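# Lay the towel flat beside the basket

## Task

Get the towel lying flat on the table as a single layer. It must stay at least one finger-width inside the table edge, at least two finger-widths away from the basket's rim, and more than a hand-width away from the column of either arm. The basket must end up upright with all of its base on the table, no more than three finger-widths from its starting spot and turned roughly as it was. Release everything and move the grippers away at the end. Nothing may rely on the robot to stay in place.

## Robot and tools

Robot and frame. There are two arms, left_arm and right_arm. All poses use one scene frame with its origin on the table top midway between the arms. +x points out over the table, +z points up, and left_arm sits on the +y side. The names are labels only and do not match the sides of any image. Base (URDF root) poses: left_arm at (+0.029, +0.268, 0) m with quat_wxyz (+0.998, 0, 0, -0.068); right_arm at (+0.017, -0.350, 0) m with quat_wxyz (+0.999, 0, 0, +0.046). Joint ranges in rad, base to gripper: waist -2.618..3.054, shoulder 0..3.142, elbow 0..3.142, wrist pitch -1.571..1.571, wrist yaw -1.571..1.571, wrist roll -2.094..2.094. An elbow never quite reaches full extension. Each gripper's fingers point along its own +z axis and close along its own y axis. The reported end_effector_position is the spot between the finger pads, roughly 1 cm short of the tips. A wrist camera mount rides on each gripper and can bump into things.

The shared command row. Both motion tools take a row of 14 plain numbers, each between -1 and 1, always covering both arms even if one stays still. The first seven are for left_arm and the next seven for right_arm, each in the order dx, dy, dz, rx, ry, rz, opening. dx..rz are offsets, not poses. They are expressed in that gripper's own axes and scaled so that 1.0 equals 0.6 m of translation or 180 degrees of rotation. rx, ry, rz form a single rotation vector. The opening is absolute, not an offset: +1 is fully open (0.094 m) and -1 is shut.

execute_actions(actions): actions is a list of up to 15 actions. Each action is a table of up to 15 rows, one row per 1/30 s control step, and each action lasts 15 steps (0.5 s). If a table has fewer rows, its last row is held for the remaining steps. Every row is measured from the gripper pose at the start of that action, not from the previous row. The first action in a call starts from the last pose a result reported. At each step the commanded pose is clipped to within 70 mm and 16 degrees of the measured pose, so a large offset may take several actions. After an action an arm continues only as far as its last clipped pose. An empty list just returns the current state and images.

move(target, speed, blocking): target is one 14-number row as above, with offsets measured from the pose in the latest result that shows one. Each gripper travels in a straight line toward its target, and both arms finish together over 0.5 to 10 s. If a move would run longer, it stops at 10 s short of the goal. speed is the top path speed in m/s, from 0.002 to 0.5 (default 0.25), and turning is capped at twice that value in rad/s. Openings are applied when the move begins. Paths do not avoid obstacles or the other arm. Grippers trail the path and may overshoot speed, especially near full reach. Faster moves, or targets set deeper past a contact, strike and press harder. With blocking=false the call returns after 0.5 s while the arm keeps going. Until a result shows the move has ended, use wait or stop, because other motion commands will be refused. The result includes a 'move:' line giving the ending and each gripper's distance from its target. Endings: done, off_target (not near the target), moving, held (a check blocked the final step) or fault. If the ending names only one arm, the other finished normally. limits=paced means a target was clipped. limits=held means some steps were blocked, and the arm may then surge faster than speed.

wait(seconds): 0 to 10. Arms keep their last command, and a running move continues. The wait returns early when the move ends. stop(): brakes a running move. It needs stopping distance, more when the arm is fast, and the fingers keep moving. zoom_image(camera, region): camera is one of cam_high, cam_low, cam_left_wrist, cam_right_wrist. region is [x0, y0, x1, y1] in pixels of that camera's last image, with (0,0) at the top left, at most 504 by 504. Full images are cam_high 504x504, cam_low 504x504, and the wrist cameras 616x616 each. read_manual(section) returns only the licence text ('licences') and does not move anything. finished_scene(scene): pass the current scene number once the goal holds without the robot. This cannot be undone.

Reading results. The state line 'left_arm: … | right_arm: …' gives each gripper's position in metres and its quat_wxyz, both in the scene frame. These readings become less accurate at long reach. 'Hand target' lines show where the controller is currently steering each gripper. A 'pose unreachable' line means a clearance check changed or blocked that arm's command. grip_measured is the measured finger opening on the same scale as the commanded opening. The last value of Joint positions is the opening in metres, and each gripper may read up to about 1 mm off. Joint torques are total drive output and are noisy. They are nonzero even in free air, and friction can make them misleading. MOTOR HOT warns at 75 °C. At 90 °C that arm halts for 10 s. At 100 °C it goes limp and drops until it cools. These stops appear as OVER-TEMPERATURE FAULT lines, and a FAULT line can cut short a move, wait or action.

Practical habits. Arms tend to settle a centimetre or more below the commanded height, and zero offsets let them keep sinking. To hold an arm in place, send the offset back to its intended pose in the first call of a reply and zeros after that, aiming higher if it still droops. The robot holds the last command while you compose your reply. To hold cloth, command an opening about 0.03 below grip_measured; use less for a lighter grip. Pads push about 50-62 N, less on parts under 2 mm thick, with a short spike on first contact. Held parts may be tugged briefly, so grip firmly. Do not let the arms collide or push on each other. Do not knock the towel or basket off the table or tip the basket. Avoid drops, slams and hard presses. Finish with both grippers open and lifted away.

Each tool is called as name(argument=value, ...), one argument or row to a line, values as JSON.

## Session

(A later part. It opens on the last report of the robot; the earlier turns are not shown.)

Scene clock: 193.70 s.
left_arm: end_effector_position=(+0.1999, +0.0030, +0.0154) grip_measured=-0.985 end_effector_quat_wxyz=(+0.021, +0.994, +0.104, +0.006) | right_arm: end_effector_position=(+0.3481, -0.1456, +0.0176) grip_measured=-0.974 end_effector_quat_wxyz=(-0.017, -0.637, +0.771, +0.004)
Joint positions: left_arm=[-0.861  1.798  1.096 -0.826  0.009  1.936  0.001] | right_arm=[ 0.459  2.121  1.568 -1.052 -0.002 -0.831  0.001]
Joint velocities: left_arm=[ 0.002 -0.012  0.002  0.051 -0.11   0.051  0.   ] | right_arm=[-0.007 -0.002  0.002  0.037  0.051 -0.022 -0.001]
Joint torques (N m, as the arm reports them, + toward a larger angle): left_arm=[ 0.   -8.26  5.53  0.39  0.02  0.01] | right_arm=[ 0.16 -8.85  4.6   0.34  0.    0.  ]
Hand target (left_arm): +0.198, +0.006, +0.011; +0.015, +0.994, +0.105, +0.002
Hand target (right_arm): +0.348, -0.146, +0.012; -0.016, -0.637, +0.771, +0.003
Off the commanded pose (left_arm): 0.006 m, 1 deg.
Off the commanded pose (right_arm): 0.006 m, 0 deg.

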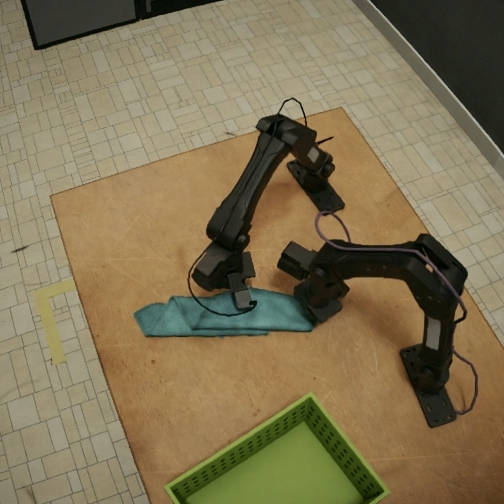

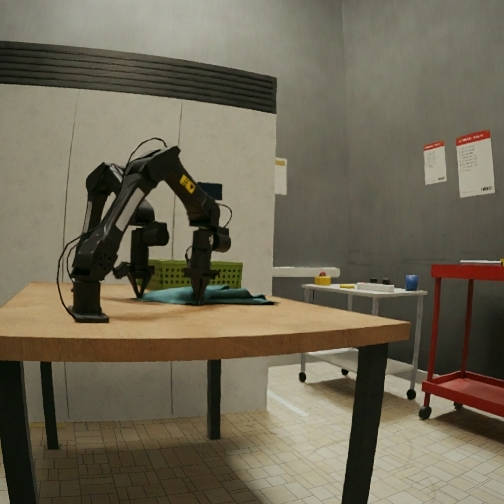

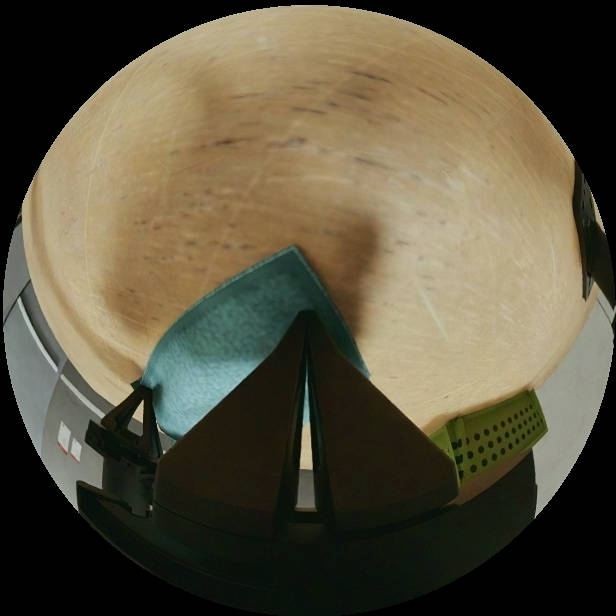

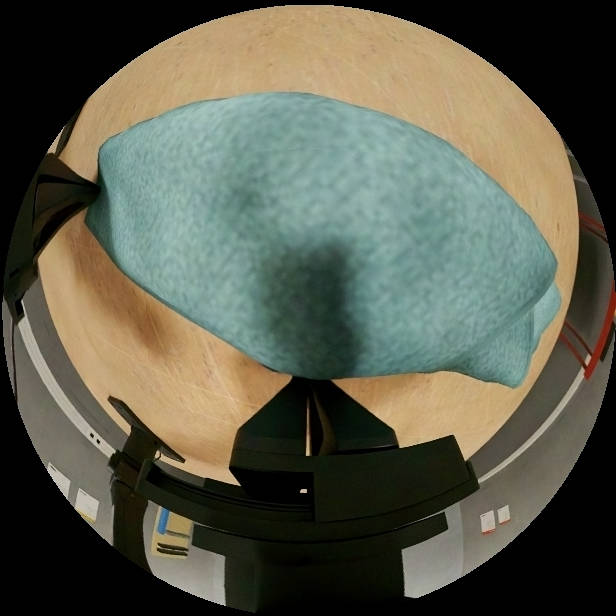

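move(
  target=[0,0,-0.06,0,0,0,-1,0,0,-0.06,0,0,0,-1],
  speed=0.05,
)

Scene clock: 197.43 s.
left_arm: end_effector_position=(+0.1961, +0.0087, +0.0409) grip_measured=-0.985 end_effector_quat_wxyz=(+0.013, +0.994, +0.105, +0.001) | right_arm: end_effector_position=(+0.3429, -0.1488, +0.0356) grip_measured=-0.974 end_effector_quat_wxyz=(-0.039, -0.636, +0.770, +0.007)
Joint positions: left_arm=[-0.861  1.751  1.15  -0.946  0.009  1.936  0.001] | right_arm=[ 0.459  2.121  1.639 -1.168 -0.002 -0.831  0.001]
Joint velocities: left_arm=[ 0.007 -0.002 -0.007 -0.037  0.081  0.007 -0.001] | right_arm=[ 0.017 -0.012  0.007 -0.022  0.037 -0.022  0.001]
Joint torques (N m, as the arm reports them, + toward a larger angle): left_arm=[  0.18 -10.07   9.05   0.14   0.01   0.06] | right_arm=[ -0.03 -11.52   8.65  -0.04   0.01  -0.01]
Hand target (left_arm): +0.199, +0.005, +0.051; +0.021, +0.994, +0.104, +0.006
Hand target (right_arm): +0.349, -0.145, +0.053; -0.017, -0.637, +0.771, +0.004
Off the commanded pose (left_arm): 0.012 m, 1 deg.
Off the commanded pose (right_arm): 0.019 m, 3 deg.
move: off_target (left_arm, right_arm)

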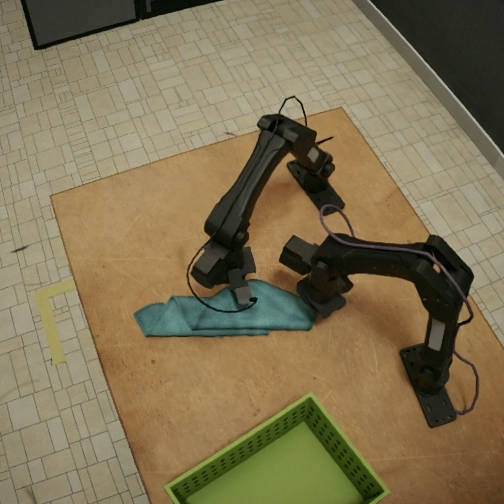

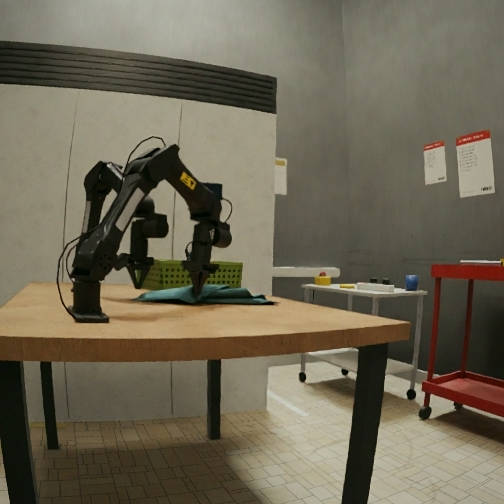

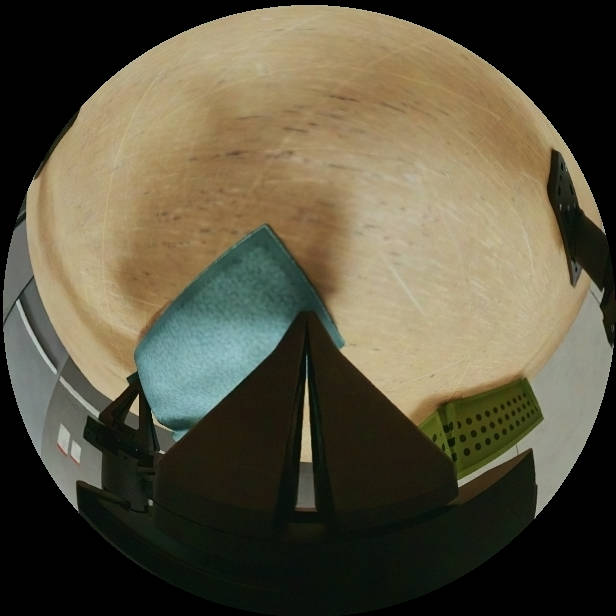

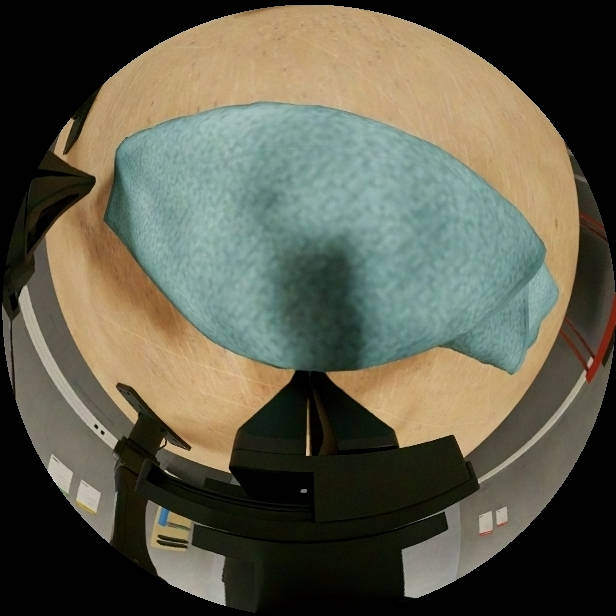

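move(
  target=[-0.002,0.046,0,0,0,0,0.6,0,0,-0.012,0,0,0,-1],
  speed=0.06,
)

Scene clock: 209.10 s.
left_arm: end_effector_position=(+0.2011, -0.0143, +0.0392) grip_measured=+0.598 end_effector_quat_wxyz=(+0.015, +0.995, +0.102, +0.002) | right_arm: end_effector_position=(+0.3402, -0.1505, +0.0359) grip_measured=-0.974 end_effector_quat_wxyz=(-0.045, -0.636, +0.770, +0.008)
Joint positions: left_arm=[-0.886  1.827  1.238 -0.951  0.009  1.915  0.075] | right_arm=[ 0.459  2.121  1.639 -1.181 -0.002 -0.831  0.001]
Joint velocities: left_arm=[ 0.017 -0.002  0.002 -0.007  0.095 -0.037  0.   ] | right_arm=[-0.002 -0.007  0.012 -0.095 -0.022  0.037 -0.001]
Joint torques (N m, as the arm reports them, + toward a larger angle): left_arm=[-0.58 -8.6   9.39  0.11  0.02 -0.1 ] | right_arm=[-0.01 -9.58  8.05 -0.05  0.   -0.01]
Hand target (left_arm): +0.201, -0.018, +0.042; +0.013, +0.994, +0.105, +0.002
Hand target (right_arm): +0.343, -0.149, +0.043; -0.039, -0.636, +0.770, +0.007
Off the commanded pose (left_arm): 0.005 m, 0 deg.
Off the commanded pose (right_arm): 0.008 m, 1 deg.
move: done

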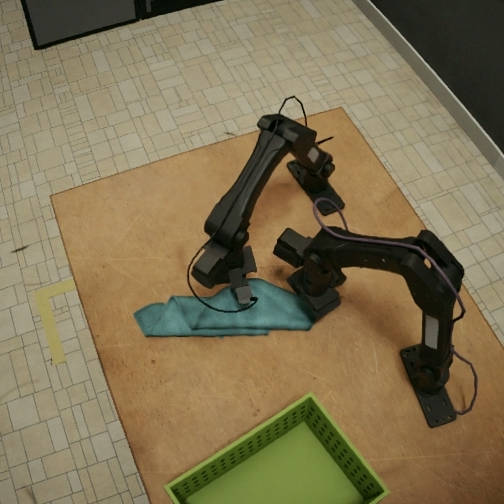

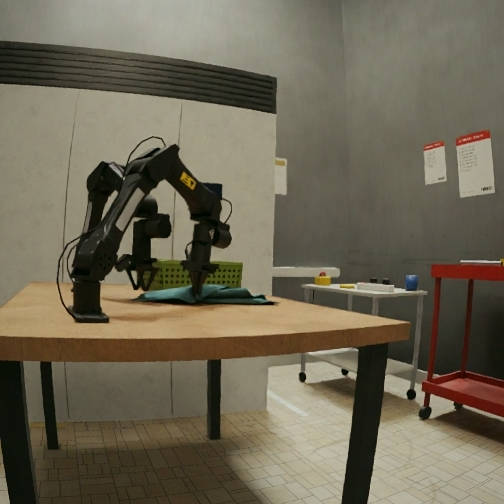

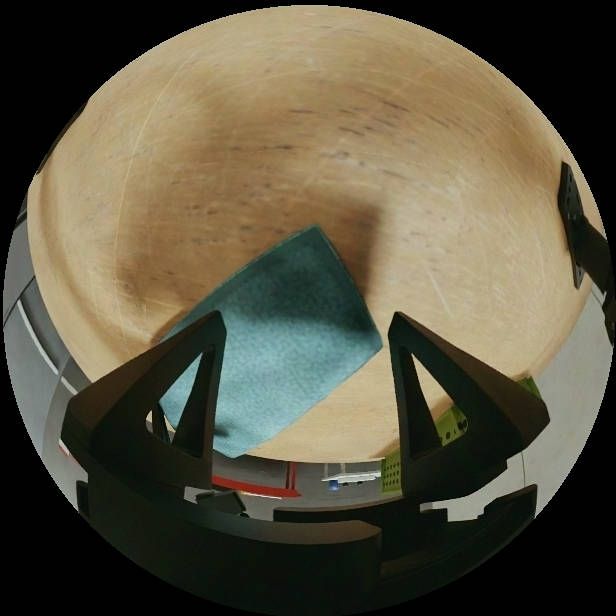

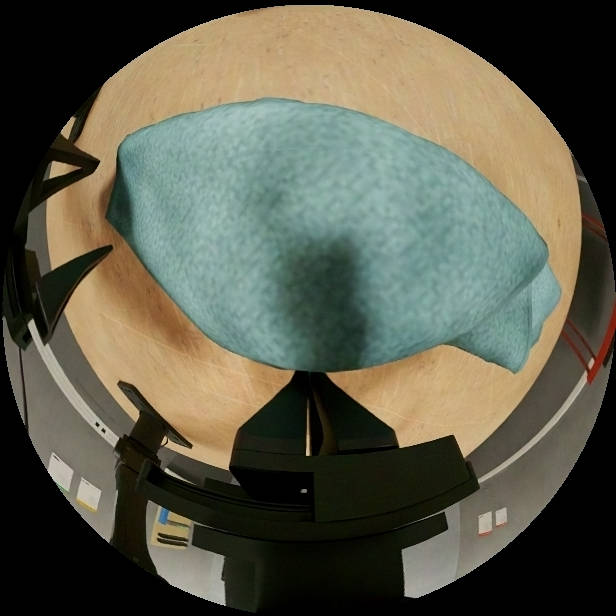

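move(
  target=[-0.010,-0.003,0.050,0,0,0,0.6,0,0,-0.012,0,0,0,-1],
  speed=0.05,
)

Scene clock: 212.53 s.
left_arm: end_effector_position=(+0.2010, -0.0205, +0.0177) grip_measured=+0.598 end_effector_quat_wxyz=(+0.028, +0.994, +0.101, +0.008) | right_arm: end_effector_position=(+0.3373, -0.1522, +0.0362) grip_measured=-0.974 end_effector_quat_wxyz=(-0.052, -0.636, +0.770, +0.008)
Joint positions: left_arm=[-0.896  1.853  1.178 -0.838  0.009  1.908  0.075] | right_arm=[ 0.459  2.121  1.639 -1.194 -0.002 -0.831  0.001]
Joint velocities: left_arm=[-0.007  0.022  0.012  0.095  0.007 -0.022  0.   ] | right_arm=[-0.002 -0.002 -0.002 -0.007  0.022 -0.007 -0.001]
Joint torques (N m, as the arm reports them, + toward a larger angle): left_arm=[-0.46 -8.92  4.59  0.38  0.03 -0.09] | right_arm=[-0.01 -9.53  8.07 -0.04  0.01 -0.01]
Hand target (left_arm): +0.195, -0.015, +0.009; +0.015, +0.995, +0.102, +0.002
Hand target (right_arm): +0.341, -0.150, +0.043; -0.045, -0.636, +0.770, +0.008
Off the commanded pose (left_arm): 0.012 m, 2 deg.
Off the commanded pose (right_arm): 0.008 m, 1 deg.
move: off_target (left_arm)

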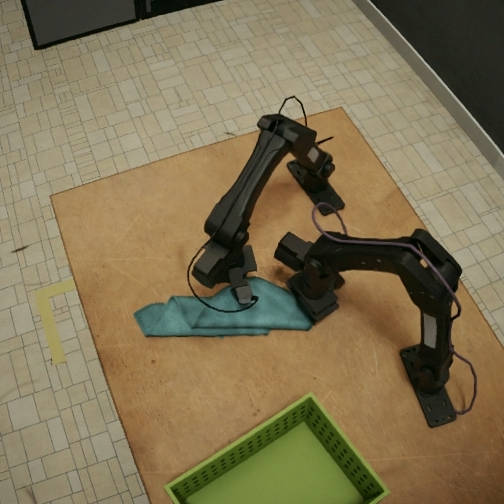

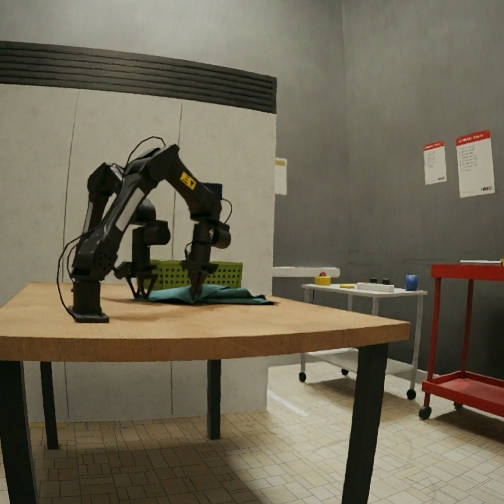

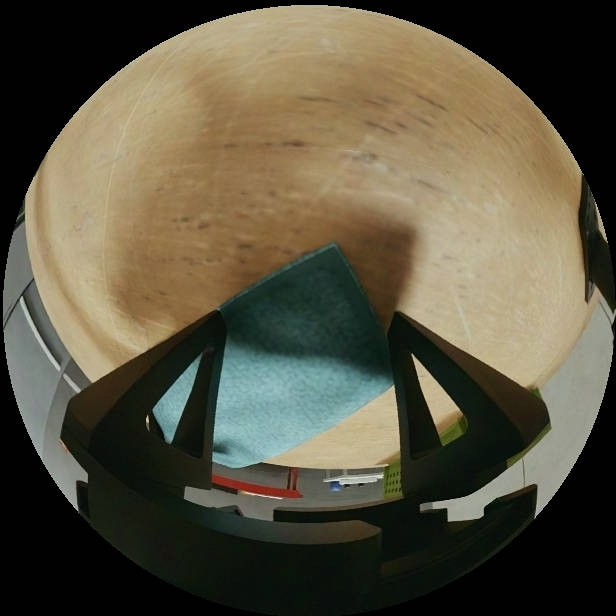

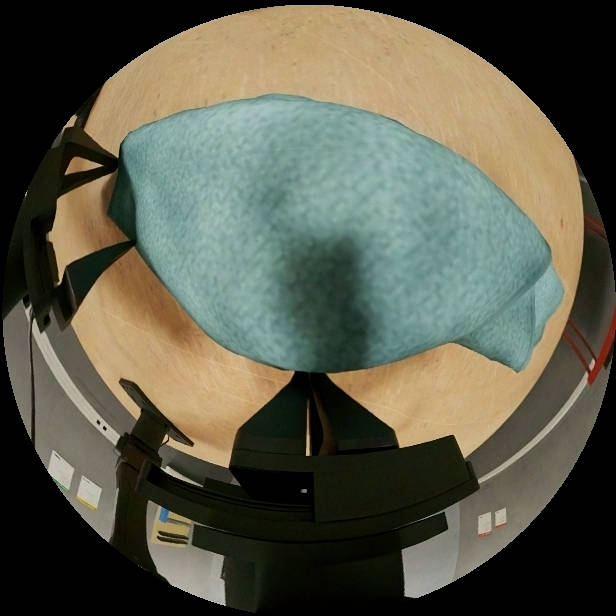

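move(
  target=[-0.027,-0.024,0.0,0.018,-0.003,0,0.6,0,0,-0.012,0,0,0,-1],
  speed=0.04,
)

Scene clock: 220.63 s.
left_arm: end_effector_position=(+0.1887, -0.0192, +0.0174) grip_measured=+0.598 end_effector_quat_wxyz=(+0.014, +0.995, +0.098, +0.002) | right_arm: end_effector_position=(+0.3347, -0.1538, +0.0365) grip_measured=-0.974 end_effector_quat_wxyz=(-0.058, -0.636, +0.770, +0.009)
Joint positions: left_arm=[-0.927  1.853  1.178 -0.867  0.007  1.882  0.075] | right_arm=[ 0.459  2.121  1.639 -1.207 -0.002 -0.831  0.001]
Joint velocities: left_arm=[-0.007 -0.027  0.007 -0.007 -0.022 -0.022 -0.   ] | right_arm=[-0.012 -0.012 -0.017  0.051 -0.037  0.051  0.001]
Joint torques (N m, as the arm reports them, + toward a larger angle): left_arm=[ -0.46 -11.04   4.42   0.1   -0.07  -0.13] | right_arm=[-0.01 -9.48  8.1  -0.12  0.   -0.01]
Hand target (left_arm): +0.182, -0.010, +0.017; +0.000, +0.995, +0.100, +0.001
Hand target (right_arm): +0.338, -0.152, +0.043; -0.052, -0.636, +0.770, +0.008
Off the commanded pose (left_arm): 0.011 m, 2 deg.
Off the commanded pose (right_arm): 0.008 m, 1 deg.
move: off_target (left_arm)

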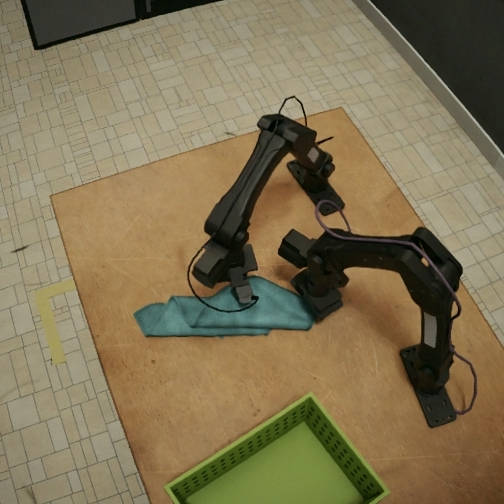

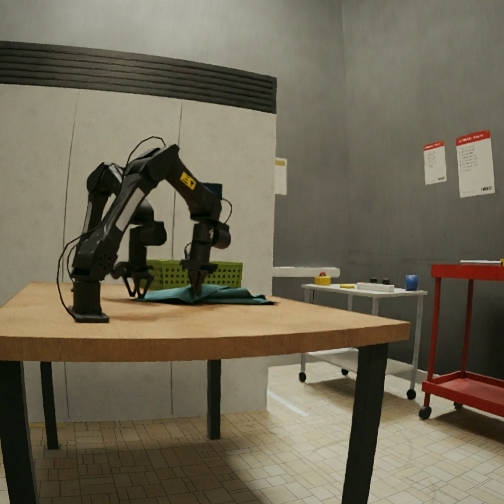

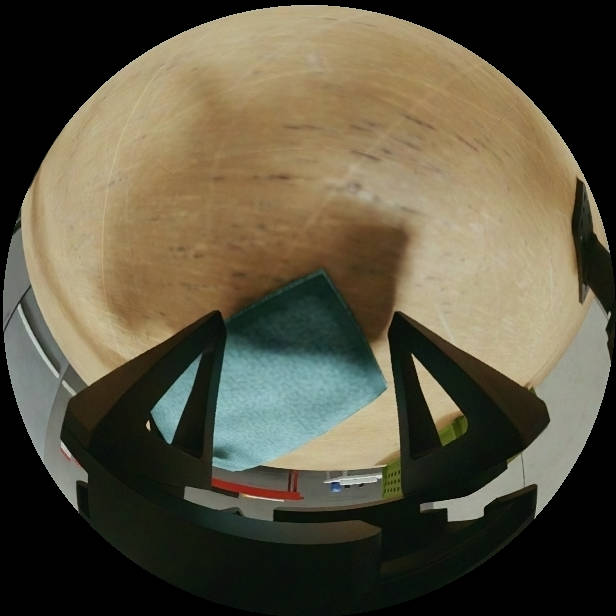

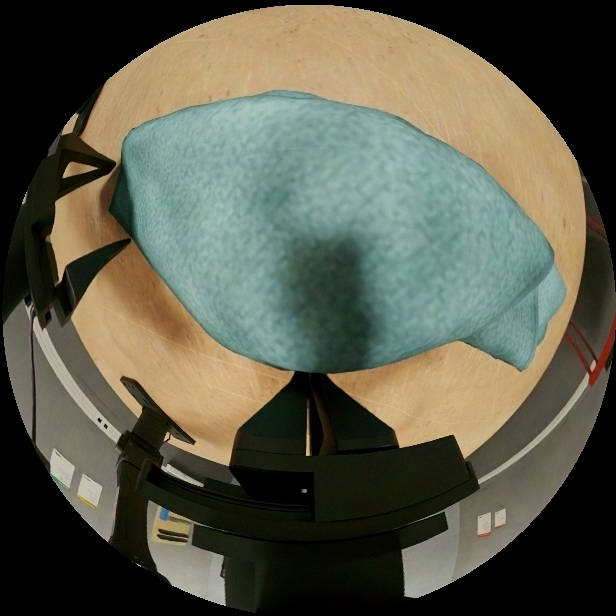

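execute_actions(
  actions=[
    [[0,0,0.018,0,0,0,0.6,0,0,0,0,0,0,-1]],
    [[0,0,0.010,0,0,0,0.1,0,0,0,0,0,0,-1]],
    [[0,0,0.008,0,0,0,-0.4,0,0,0,0,0,0,-1]],
    [[0,0,0.008,0,0,0,-0.8,0,0,0,0,0,0,-1]],
    [[0,0,0.0,0,0,0,-1,0,0,0,0,0,0,-1]],
  ],
)

Scene clock: 225.77 s.
left_arm: end_effector_position=(+0.1982, -0.0363, +0.0169) grip_measured=-0.985 end_effector_quat_wxyz=(+0.049, +0.994, +0.099, +0.017) | right_arm: end_effector_position=(+0.3345, -0.1539, +0.0366) grip_measured=-0.974 end_effector_quat_wxyz=(-0.059, -0.636, +0.770, +0.009)
Joint positions: left_arm=[-0.927  1.859  1.178 -0.785  0.007  1.88   0.001] | right_arm=[ 0.459  2.121  1.639 -1.208 -0.002 -0.831  0.001]
Joint velocities: left_arm=[ 0.012 -0.002  0.017  0.066 -0.066 -0.037  0.001] | right_arm=[-0.022 -0.007 -0.002 -0.007 -0.037  0.037 -0.   ]
Joint torques (N m, as the arm reports them, + toward a larger angle): left_arm=[ 0.16 -9.96  6.66  0.47  0.02 -0.01] | right_arm=[ 0.   -9.19  5.94  0.    0.01 -0.01]
Hand target (left_arm): +0.198, -0.036, +0.017; +0.049, +0.994, +0.099, +0.017
Hand target (right_arm): +0.335, -0.154, +0.037; -0.059, -0.636, +0.770, +0.009
Off the commanded pose (left_arm): 0.000 m, 0 deg.
Off the commanded pose (right_arm): 0.000 m, 0 deg.

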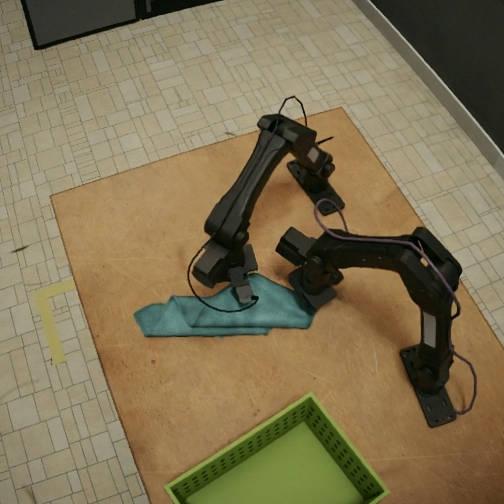

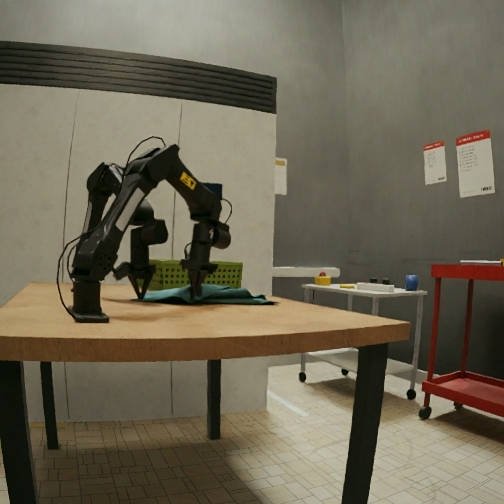

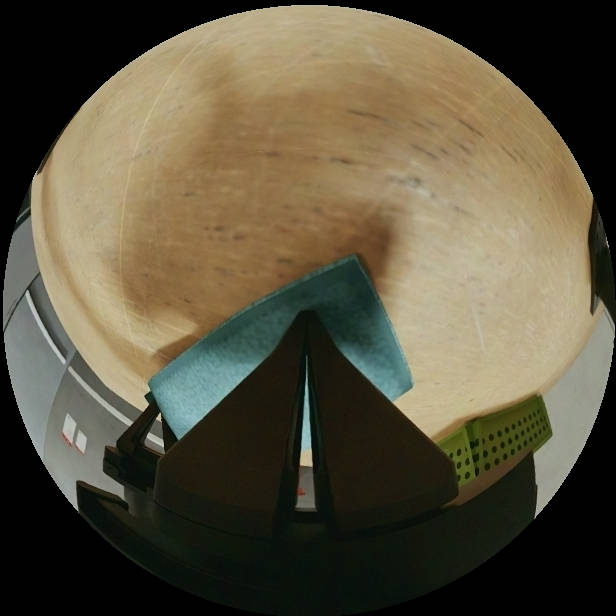

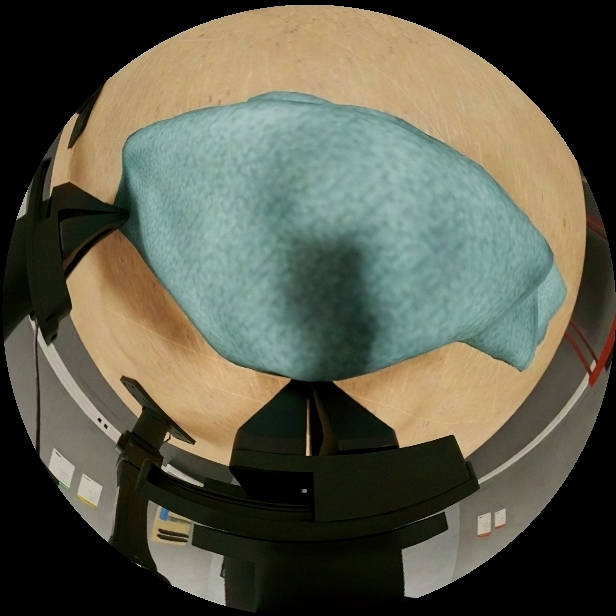

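move(
  target=[-0.015,-0.038,-0.068,0.032,-0.008,0,0.6,0,0,0,0,0,0,-1],
  speed=0.08,
)

Scene clock: 236.87 s.
left_arm: end_effector_position=(+0.1819, -0.0070, +0.0451) grip_measured=+0.598 end_effector_quat_wxyz=(-0.006, +0.995, +0.099, -0.007) | right_arm: end_effector_position=(+0.3345, -0.1539, +0.0366) grip_measured=-0.974 end_effector_quat_wxyz=(-0.059, -0.636, +0.770, +0.009)
Joint positions: left_arm=[-0.927  1.805  1.233 -1.017  0.007  1.88   0.075] | right_arm=[ 0.459  2.121  1.639 -1.208 -0.002 -0.831  0.001]
Joint velocities: left_arm=[-0.007 -0.007 -0.022 -0.022 -0.066  0.022 -0.   ] | right_arm=[-0.012  0.002  0.017 -0.022 -0.051 -0.051  0.   ]
Joint torques (N m, as the arm reports them, + toward a larger angle): left_arm=[ -0.48 -10.45   9.17   0.05  -0.04  -0.06] | right_arm=[ 0.   -9.19  5.93  0.    0.01 -0.01]
Hand target (left_arm): +0.183, -0.012, +0.055; +0.001, +0.995, +0.098, -0.000
Hand target (right_arm): +0.335, -0.154, +0.037; -0.059, -0.636, +0.770, +0.009
Off the commanded pose (left_arm): 0.011 m, 1 deg.
Off the commanded pose (right_arm): 0.000 m, 0 deg.
move: off_target (left_arm)

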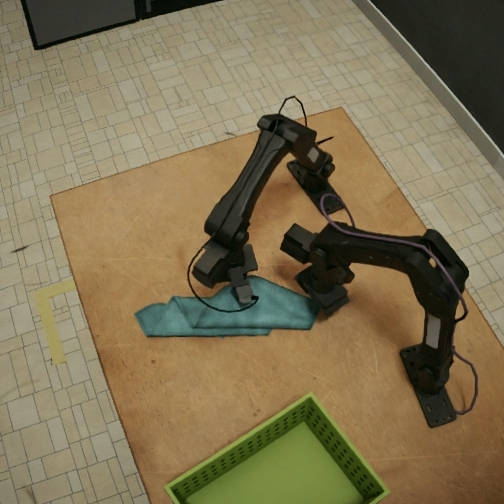

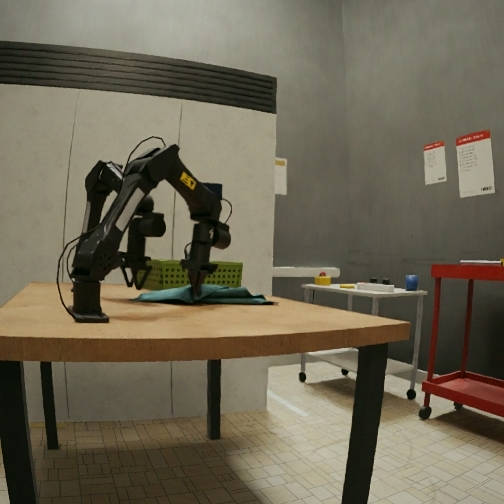

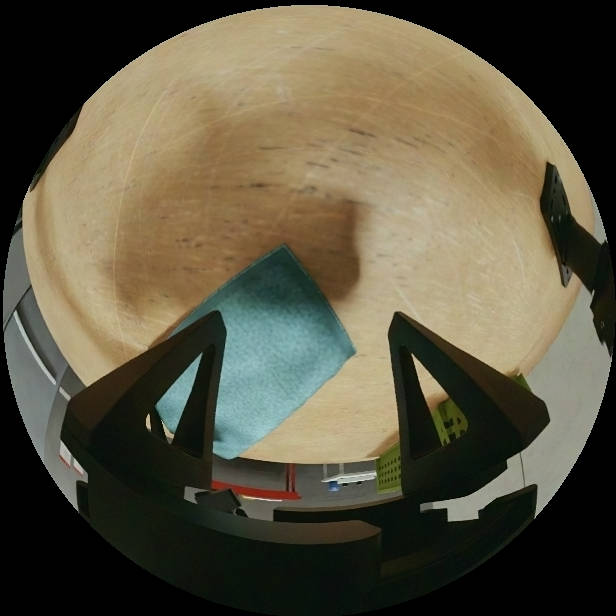

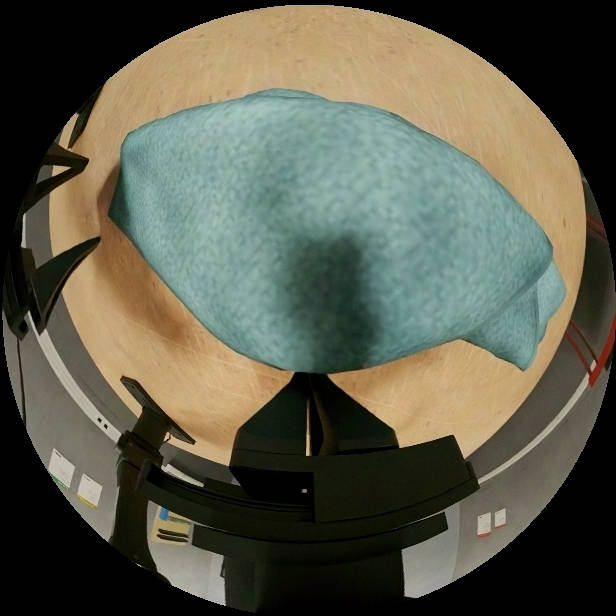

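move(
  target=[0.007,0.010,0.070,0,0,0,0.6,0,0,0,0,0,0,-1],
  speed=0.05,
)

Scene clock: 240.83 s.
left_arm: end_effector_position=(+0.1884, -0.0186, +0.0135) grip_measured=+0.598 end_effector_quat_wxyz=(+0.005, +0.995, +0.099, -0.002) | right_arm: end_effector_position=(+0.3345, -0.1539, +0.0366) grip_measured=-0.974 end_effector_quat_wxyz=(-0.059, -0.636, +0.770, +0.009)
Joint positions: left_arm=[-0.927  1.875  1.19  -0.878  0.007  1.88   0.075] | right_arm=[ 0.459  2.121  1.639 -1.208 -0.002 -0.831  0.001]
Joint velocities: left_arm=[ 0.017 -0.007 -0.017  0.022  0.081 -0.037  0.001] | right_arm=[-0.002  0.002 -0.002 -0.007 -0.022 -0.007 -0.   ]
Joint torques (N m, as the arm reports them, + toward a larger angle): left_arm=[ 0.38 -8.74  3.95  0.4   0.02  0.07] | right_arm=[ 0.   -9.19  5.94  0.    0.   -0.01]
Hand target (left_arm): +0.186, -0.012, +0.003; -0.007, +0.995, +0.099, -0.007
Hand target (right_arm): +0.335, -0.154, +0.037; -0.059, -0.636, +0.770, +0.009
Off the commanded pose (left_arm): 0.013 m, 1 deg.
Off the commanded pose (right_arm): 0.000 m, 0 deg.
move: off_target (left_arm)

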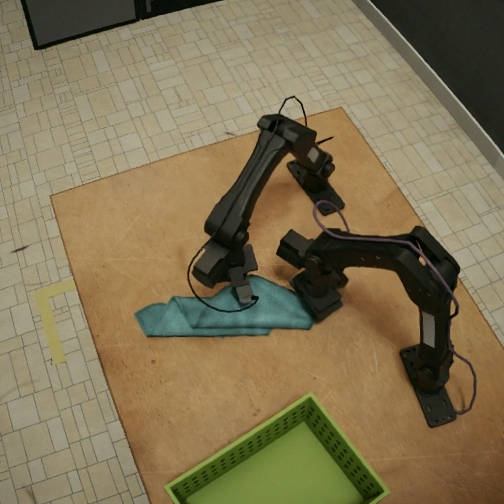

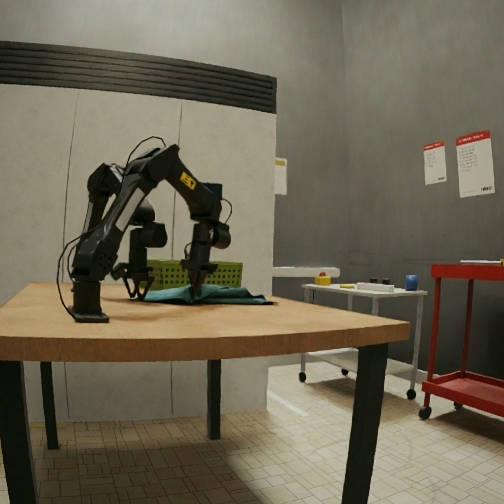

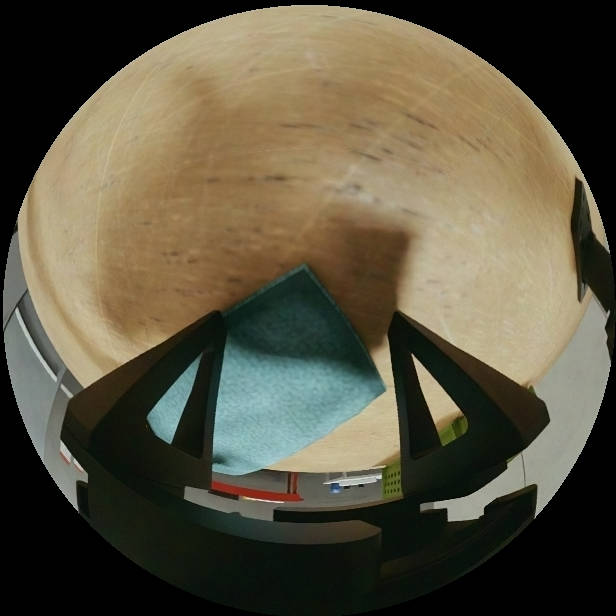

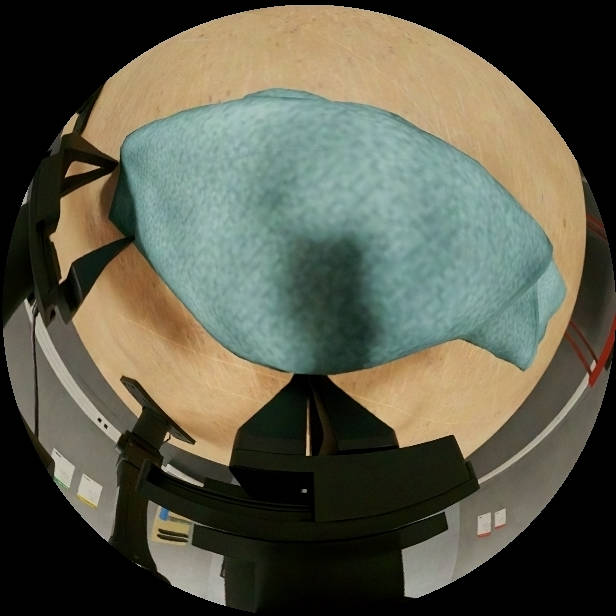

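execute_actions(
  actions=[
    [[0,0,0.004,0,0,0,0.5,0,0,0,0,0,0,-1],[0,0,0.004,0,0,0,0.4,0,0,0,0,0,0,-1],[0,0,0.004,0,0,0,0.3,0,0,0,0,0,0,-1],[0,0,0.004,0,0,0,0.2,0,0,0,0,0,0,-1],[0,0,0.004,0,0,0,0.1,0,0,0,0,0,0,-1],[0,0,0.004,0,0,0,0.0,0,0,0,0,0,0,-1],[0,0,0.004,0,0,0,-0.1,0,0,0,0,0,0,-1],[0,0,0.004,0,0,0,-0.2,0,0,0,0,0,0,-1],[0,0,0.004,0,0,0,-0.3,0,0,0,0,0,0,-1],[0,0,0.004,0,0,0,-0.4,0,0,0,0,0,0,-1],[0,0,0.004,0,0,0,-0.5,0,0,0,0,0,0,-1],[0,0,0.004,0,0,0,-0.6,0,0,0,0,0,0,-1],[0,0,0.004,0,0,0,-0.7,0,0,0,0,0,0,-1],[0,0,0.004,0,0,0,-0.8,0,0,0,0,0,0,-1],[0,0,0.004,0,0,0,-0.9,0,0,0,0,0,0,-1]],
    [[0,0,0,0,0,0,-1,0,0,0,0,0,0,-1]],
  ],
)

Scene clock: 250.00 s.
left_arm: end_effector_position=(+0.1924, -0.0258, +0.0141) grip_measured=-0.954 end_effector_quat_wxyz=(+0.020, +0.995, +0.099, +0.005) | right_arm: end_effector_position=(+0.3345, -0.1539, +0.0366) grip_measured=-0.974 end_effector_quat_wxyz=(-0.059, -0.636, +0.770, +0.009)
Joint positions: left_arm=[-0.927  1.874  1.19  -0.846  0.007  1.88   0.002] | right_arm=[ 0.459  2.121  1.639 -1.208 -0.002 -0.831  0.001]
Joint velocities: left_arm=[-0.007  0.017 -0.007  0.037  0.051 -0.022  0.001] | right_arm=[-0.022 -0.012 -0.027 -0.007 -0.037  0.007  0.   ]
Joint torques (N m, as the arm reports them, + toward a larger angle): left_arm=[-0.09 -9.95  6.44  0.25  0.02  0.02] | right_arm=[ 0.   -9.2   5.93  0.    0.01 -0.01]
Hand target (left_arm): +0.191, -0.024, +0.014; +0.016, +0.995, +0.099, +0.003
Hand target (right_arm): +0.335, -0.154, +0.037; -0.059, -0.636, +0.770, +0.009
Off the commanded pose (left_arm): 0.002 m, 1 deg.
Off the commanded pose (right_arm): 0.000 m, 0 deg.

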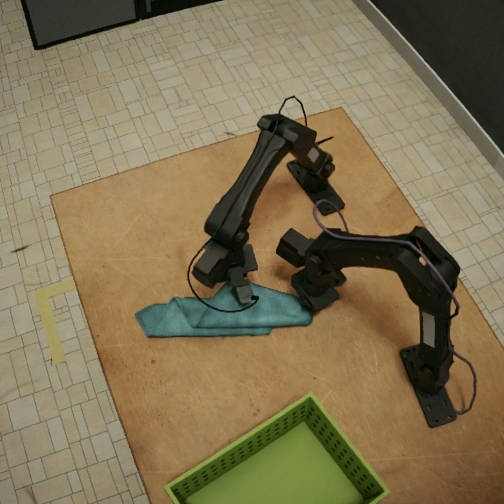

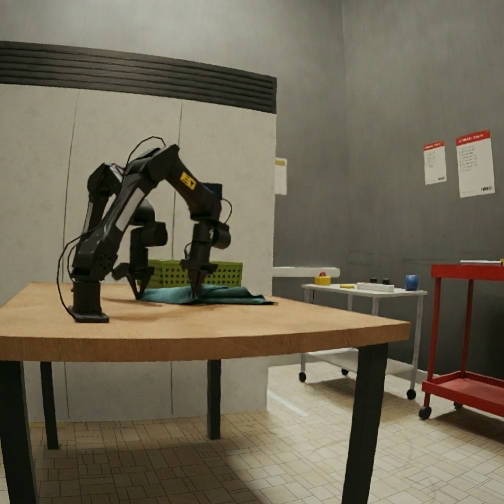

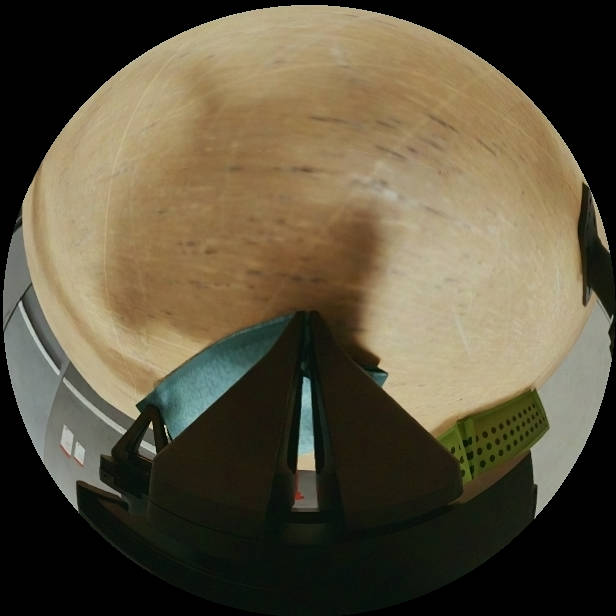

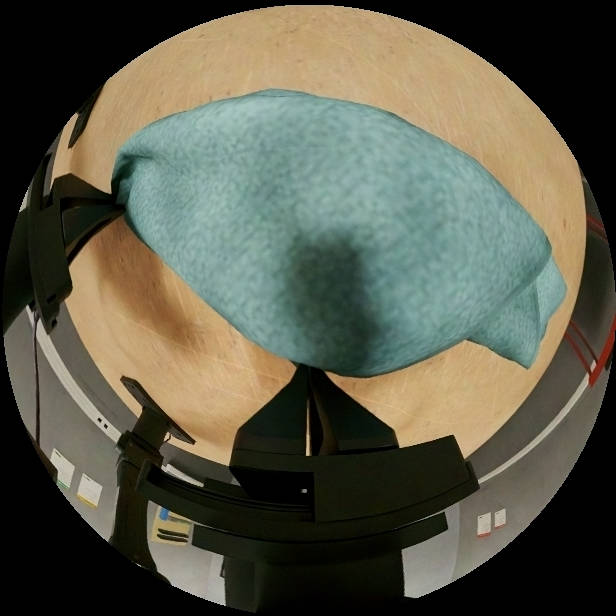

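move(
  target=[0,0,-0.185,0,0,0,-1,0.011,0.013,-0.15,0.028,-0.025,0,-1],
  speed=0.08,
)

Scene clock: 260.90 s.
left_arm: end_effector_position=(+0.1914, -0.0239, +0.1149) grip_measured=-0.954 end_effector_quat_wxyz=(+0.021, +0.995, +0.099, +0.005) | right_arm: end_effector_position=(+0.3311, -0.1560, +0.1088) grip_measured=-0.974 end_effector_quat_wxyz=(-0.027, -0.637, +0.771, +0.005)
Joint positions: left_arm=[-0.927  1.769  1.473 -1.23   0.007  1.88   0.002] | right_arm=[ 0.459  2.004  1.758 -1.379 -0.002 -0.831  0.001]
Joint velocities: left_arm=[-0.012 -0.002 -0.007 -0.11   0.11  -0.007  0.   ] | right_arm=[-0.012 -0.017 -0.002 -0.066  0.066 -0.007 -0.   ]
Joint torques (N m, as the arm reports them, + toward a larger angle): left_arm=[  0.45 -10.49   9.38  -0.04   0.01   0.11] | right_arm=[  0.05 -11.     8.93   0.1    0.02   0.01]
Hand target (left_arm): +0.192, -0.020, +0.125; +0.021, +0.995, +0.099, +0.005
Hand target (right_arm): +0.336, -0.153, +0.127; -0.000, -0.637, +0.771, +0.000
Off the commanded pose (left_arm): 0.010 m, 0 deg.
Off the commanded pose (right_arm): 0.019 m, 3 deg.
move: off_target (right_arm)

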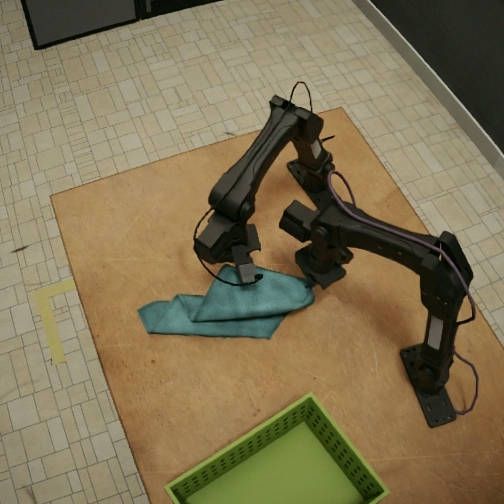

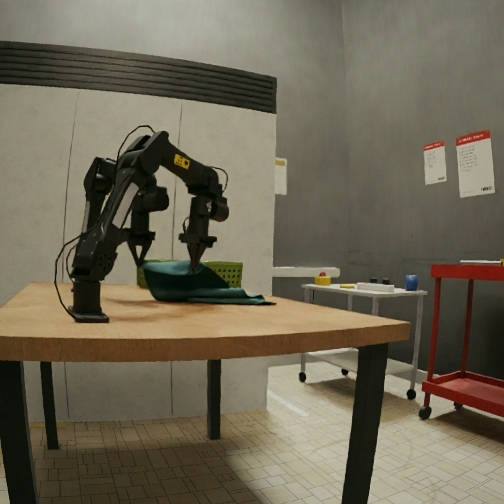

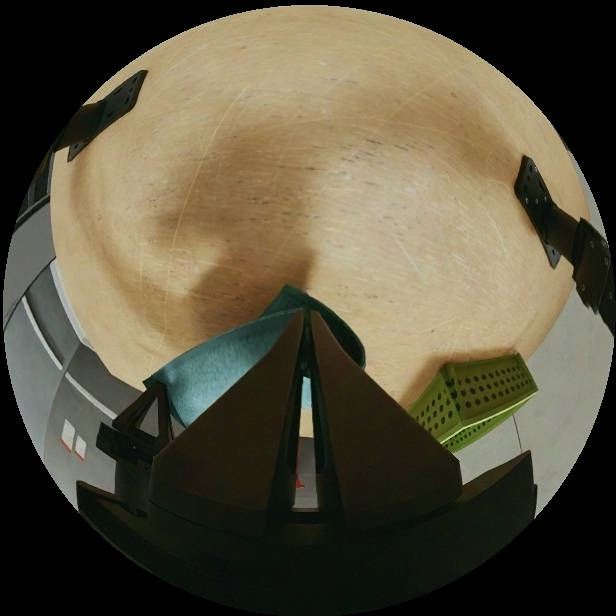

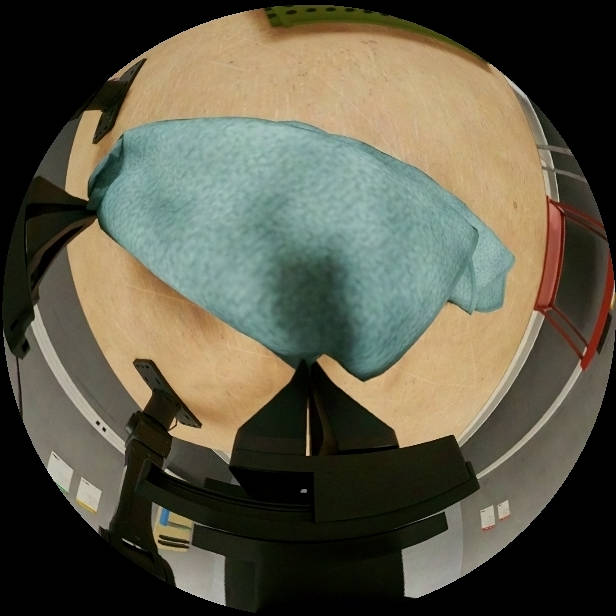

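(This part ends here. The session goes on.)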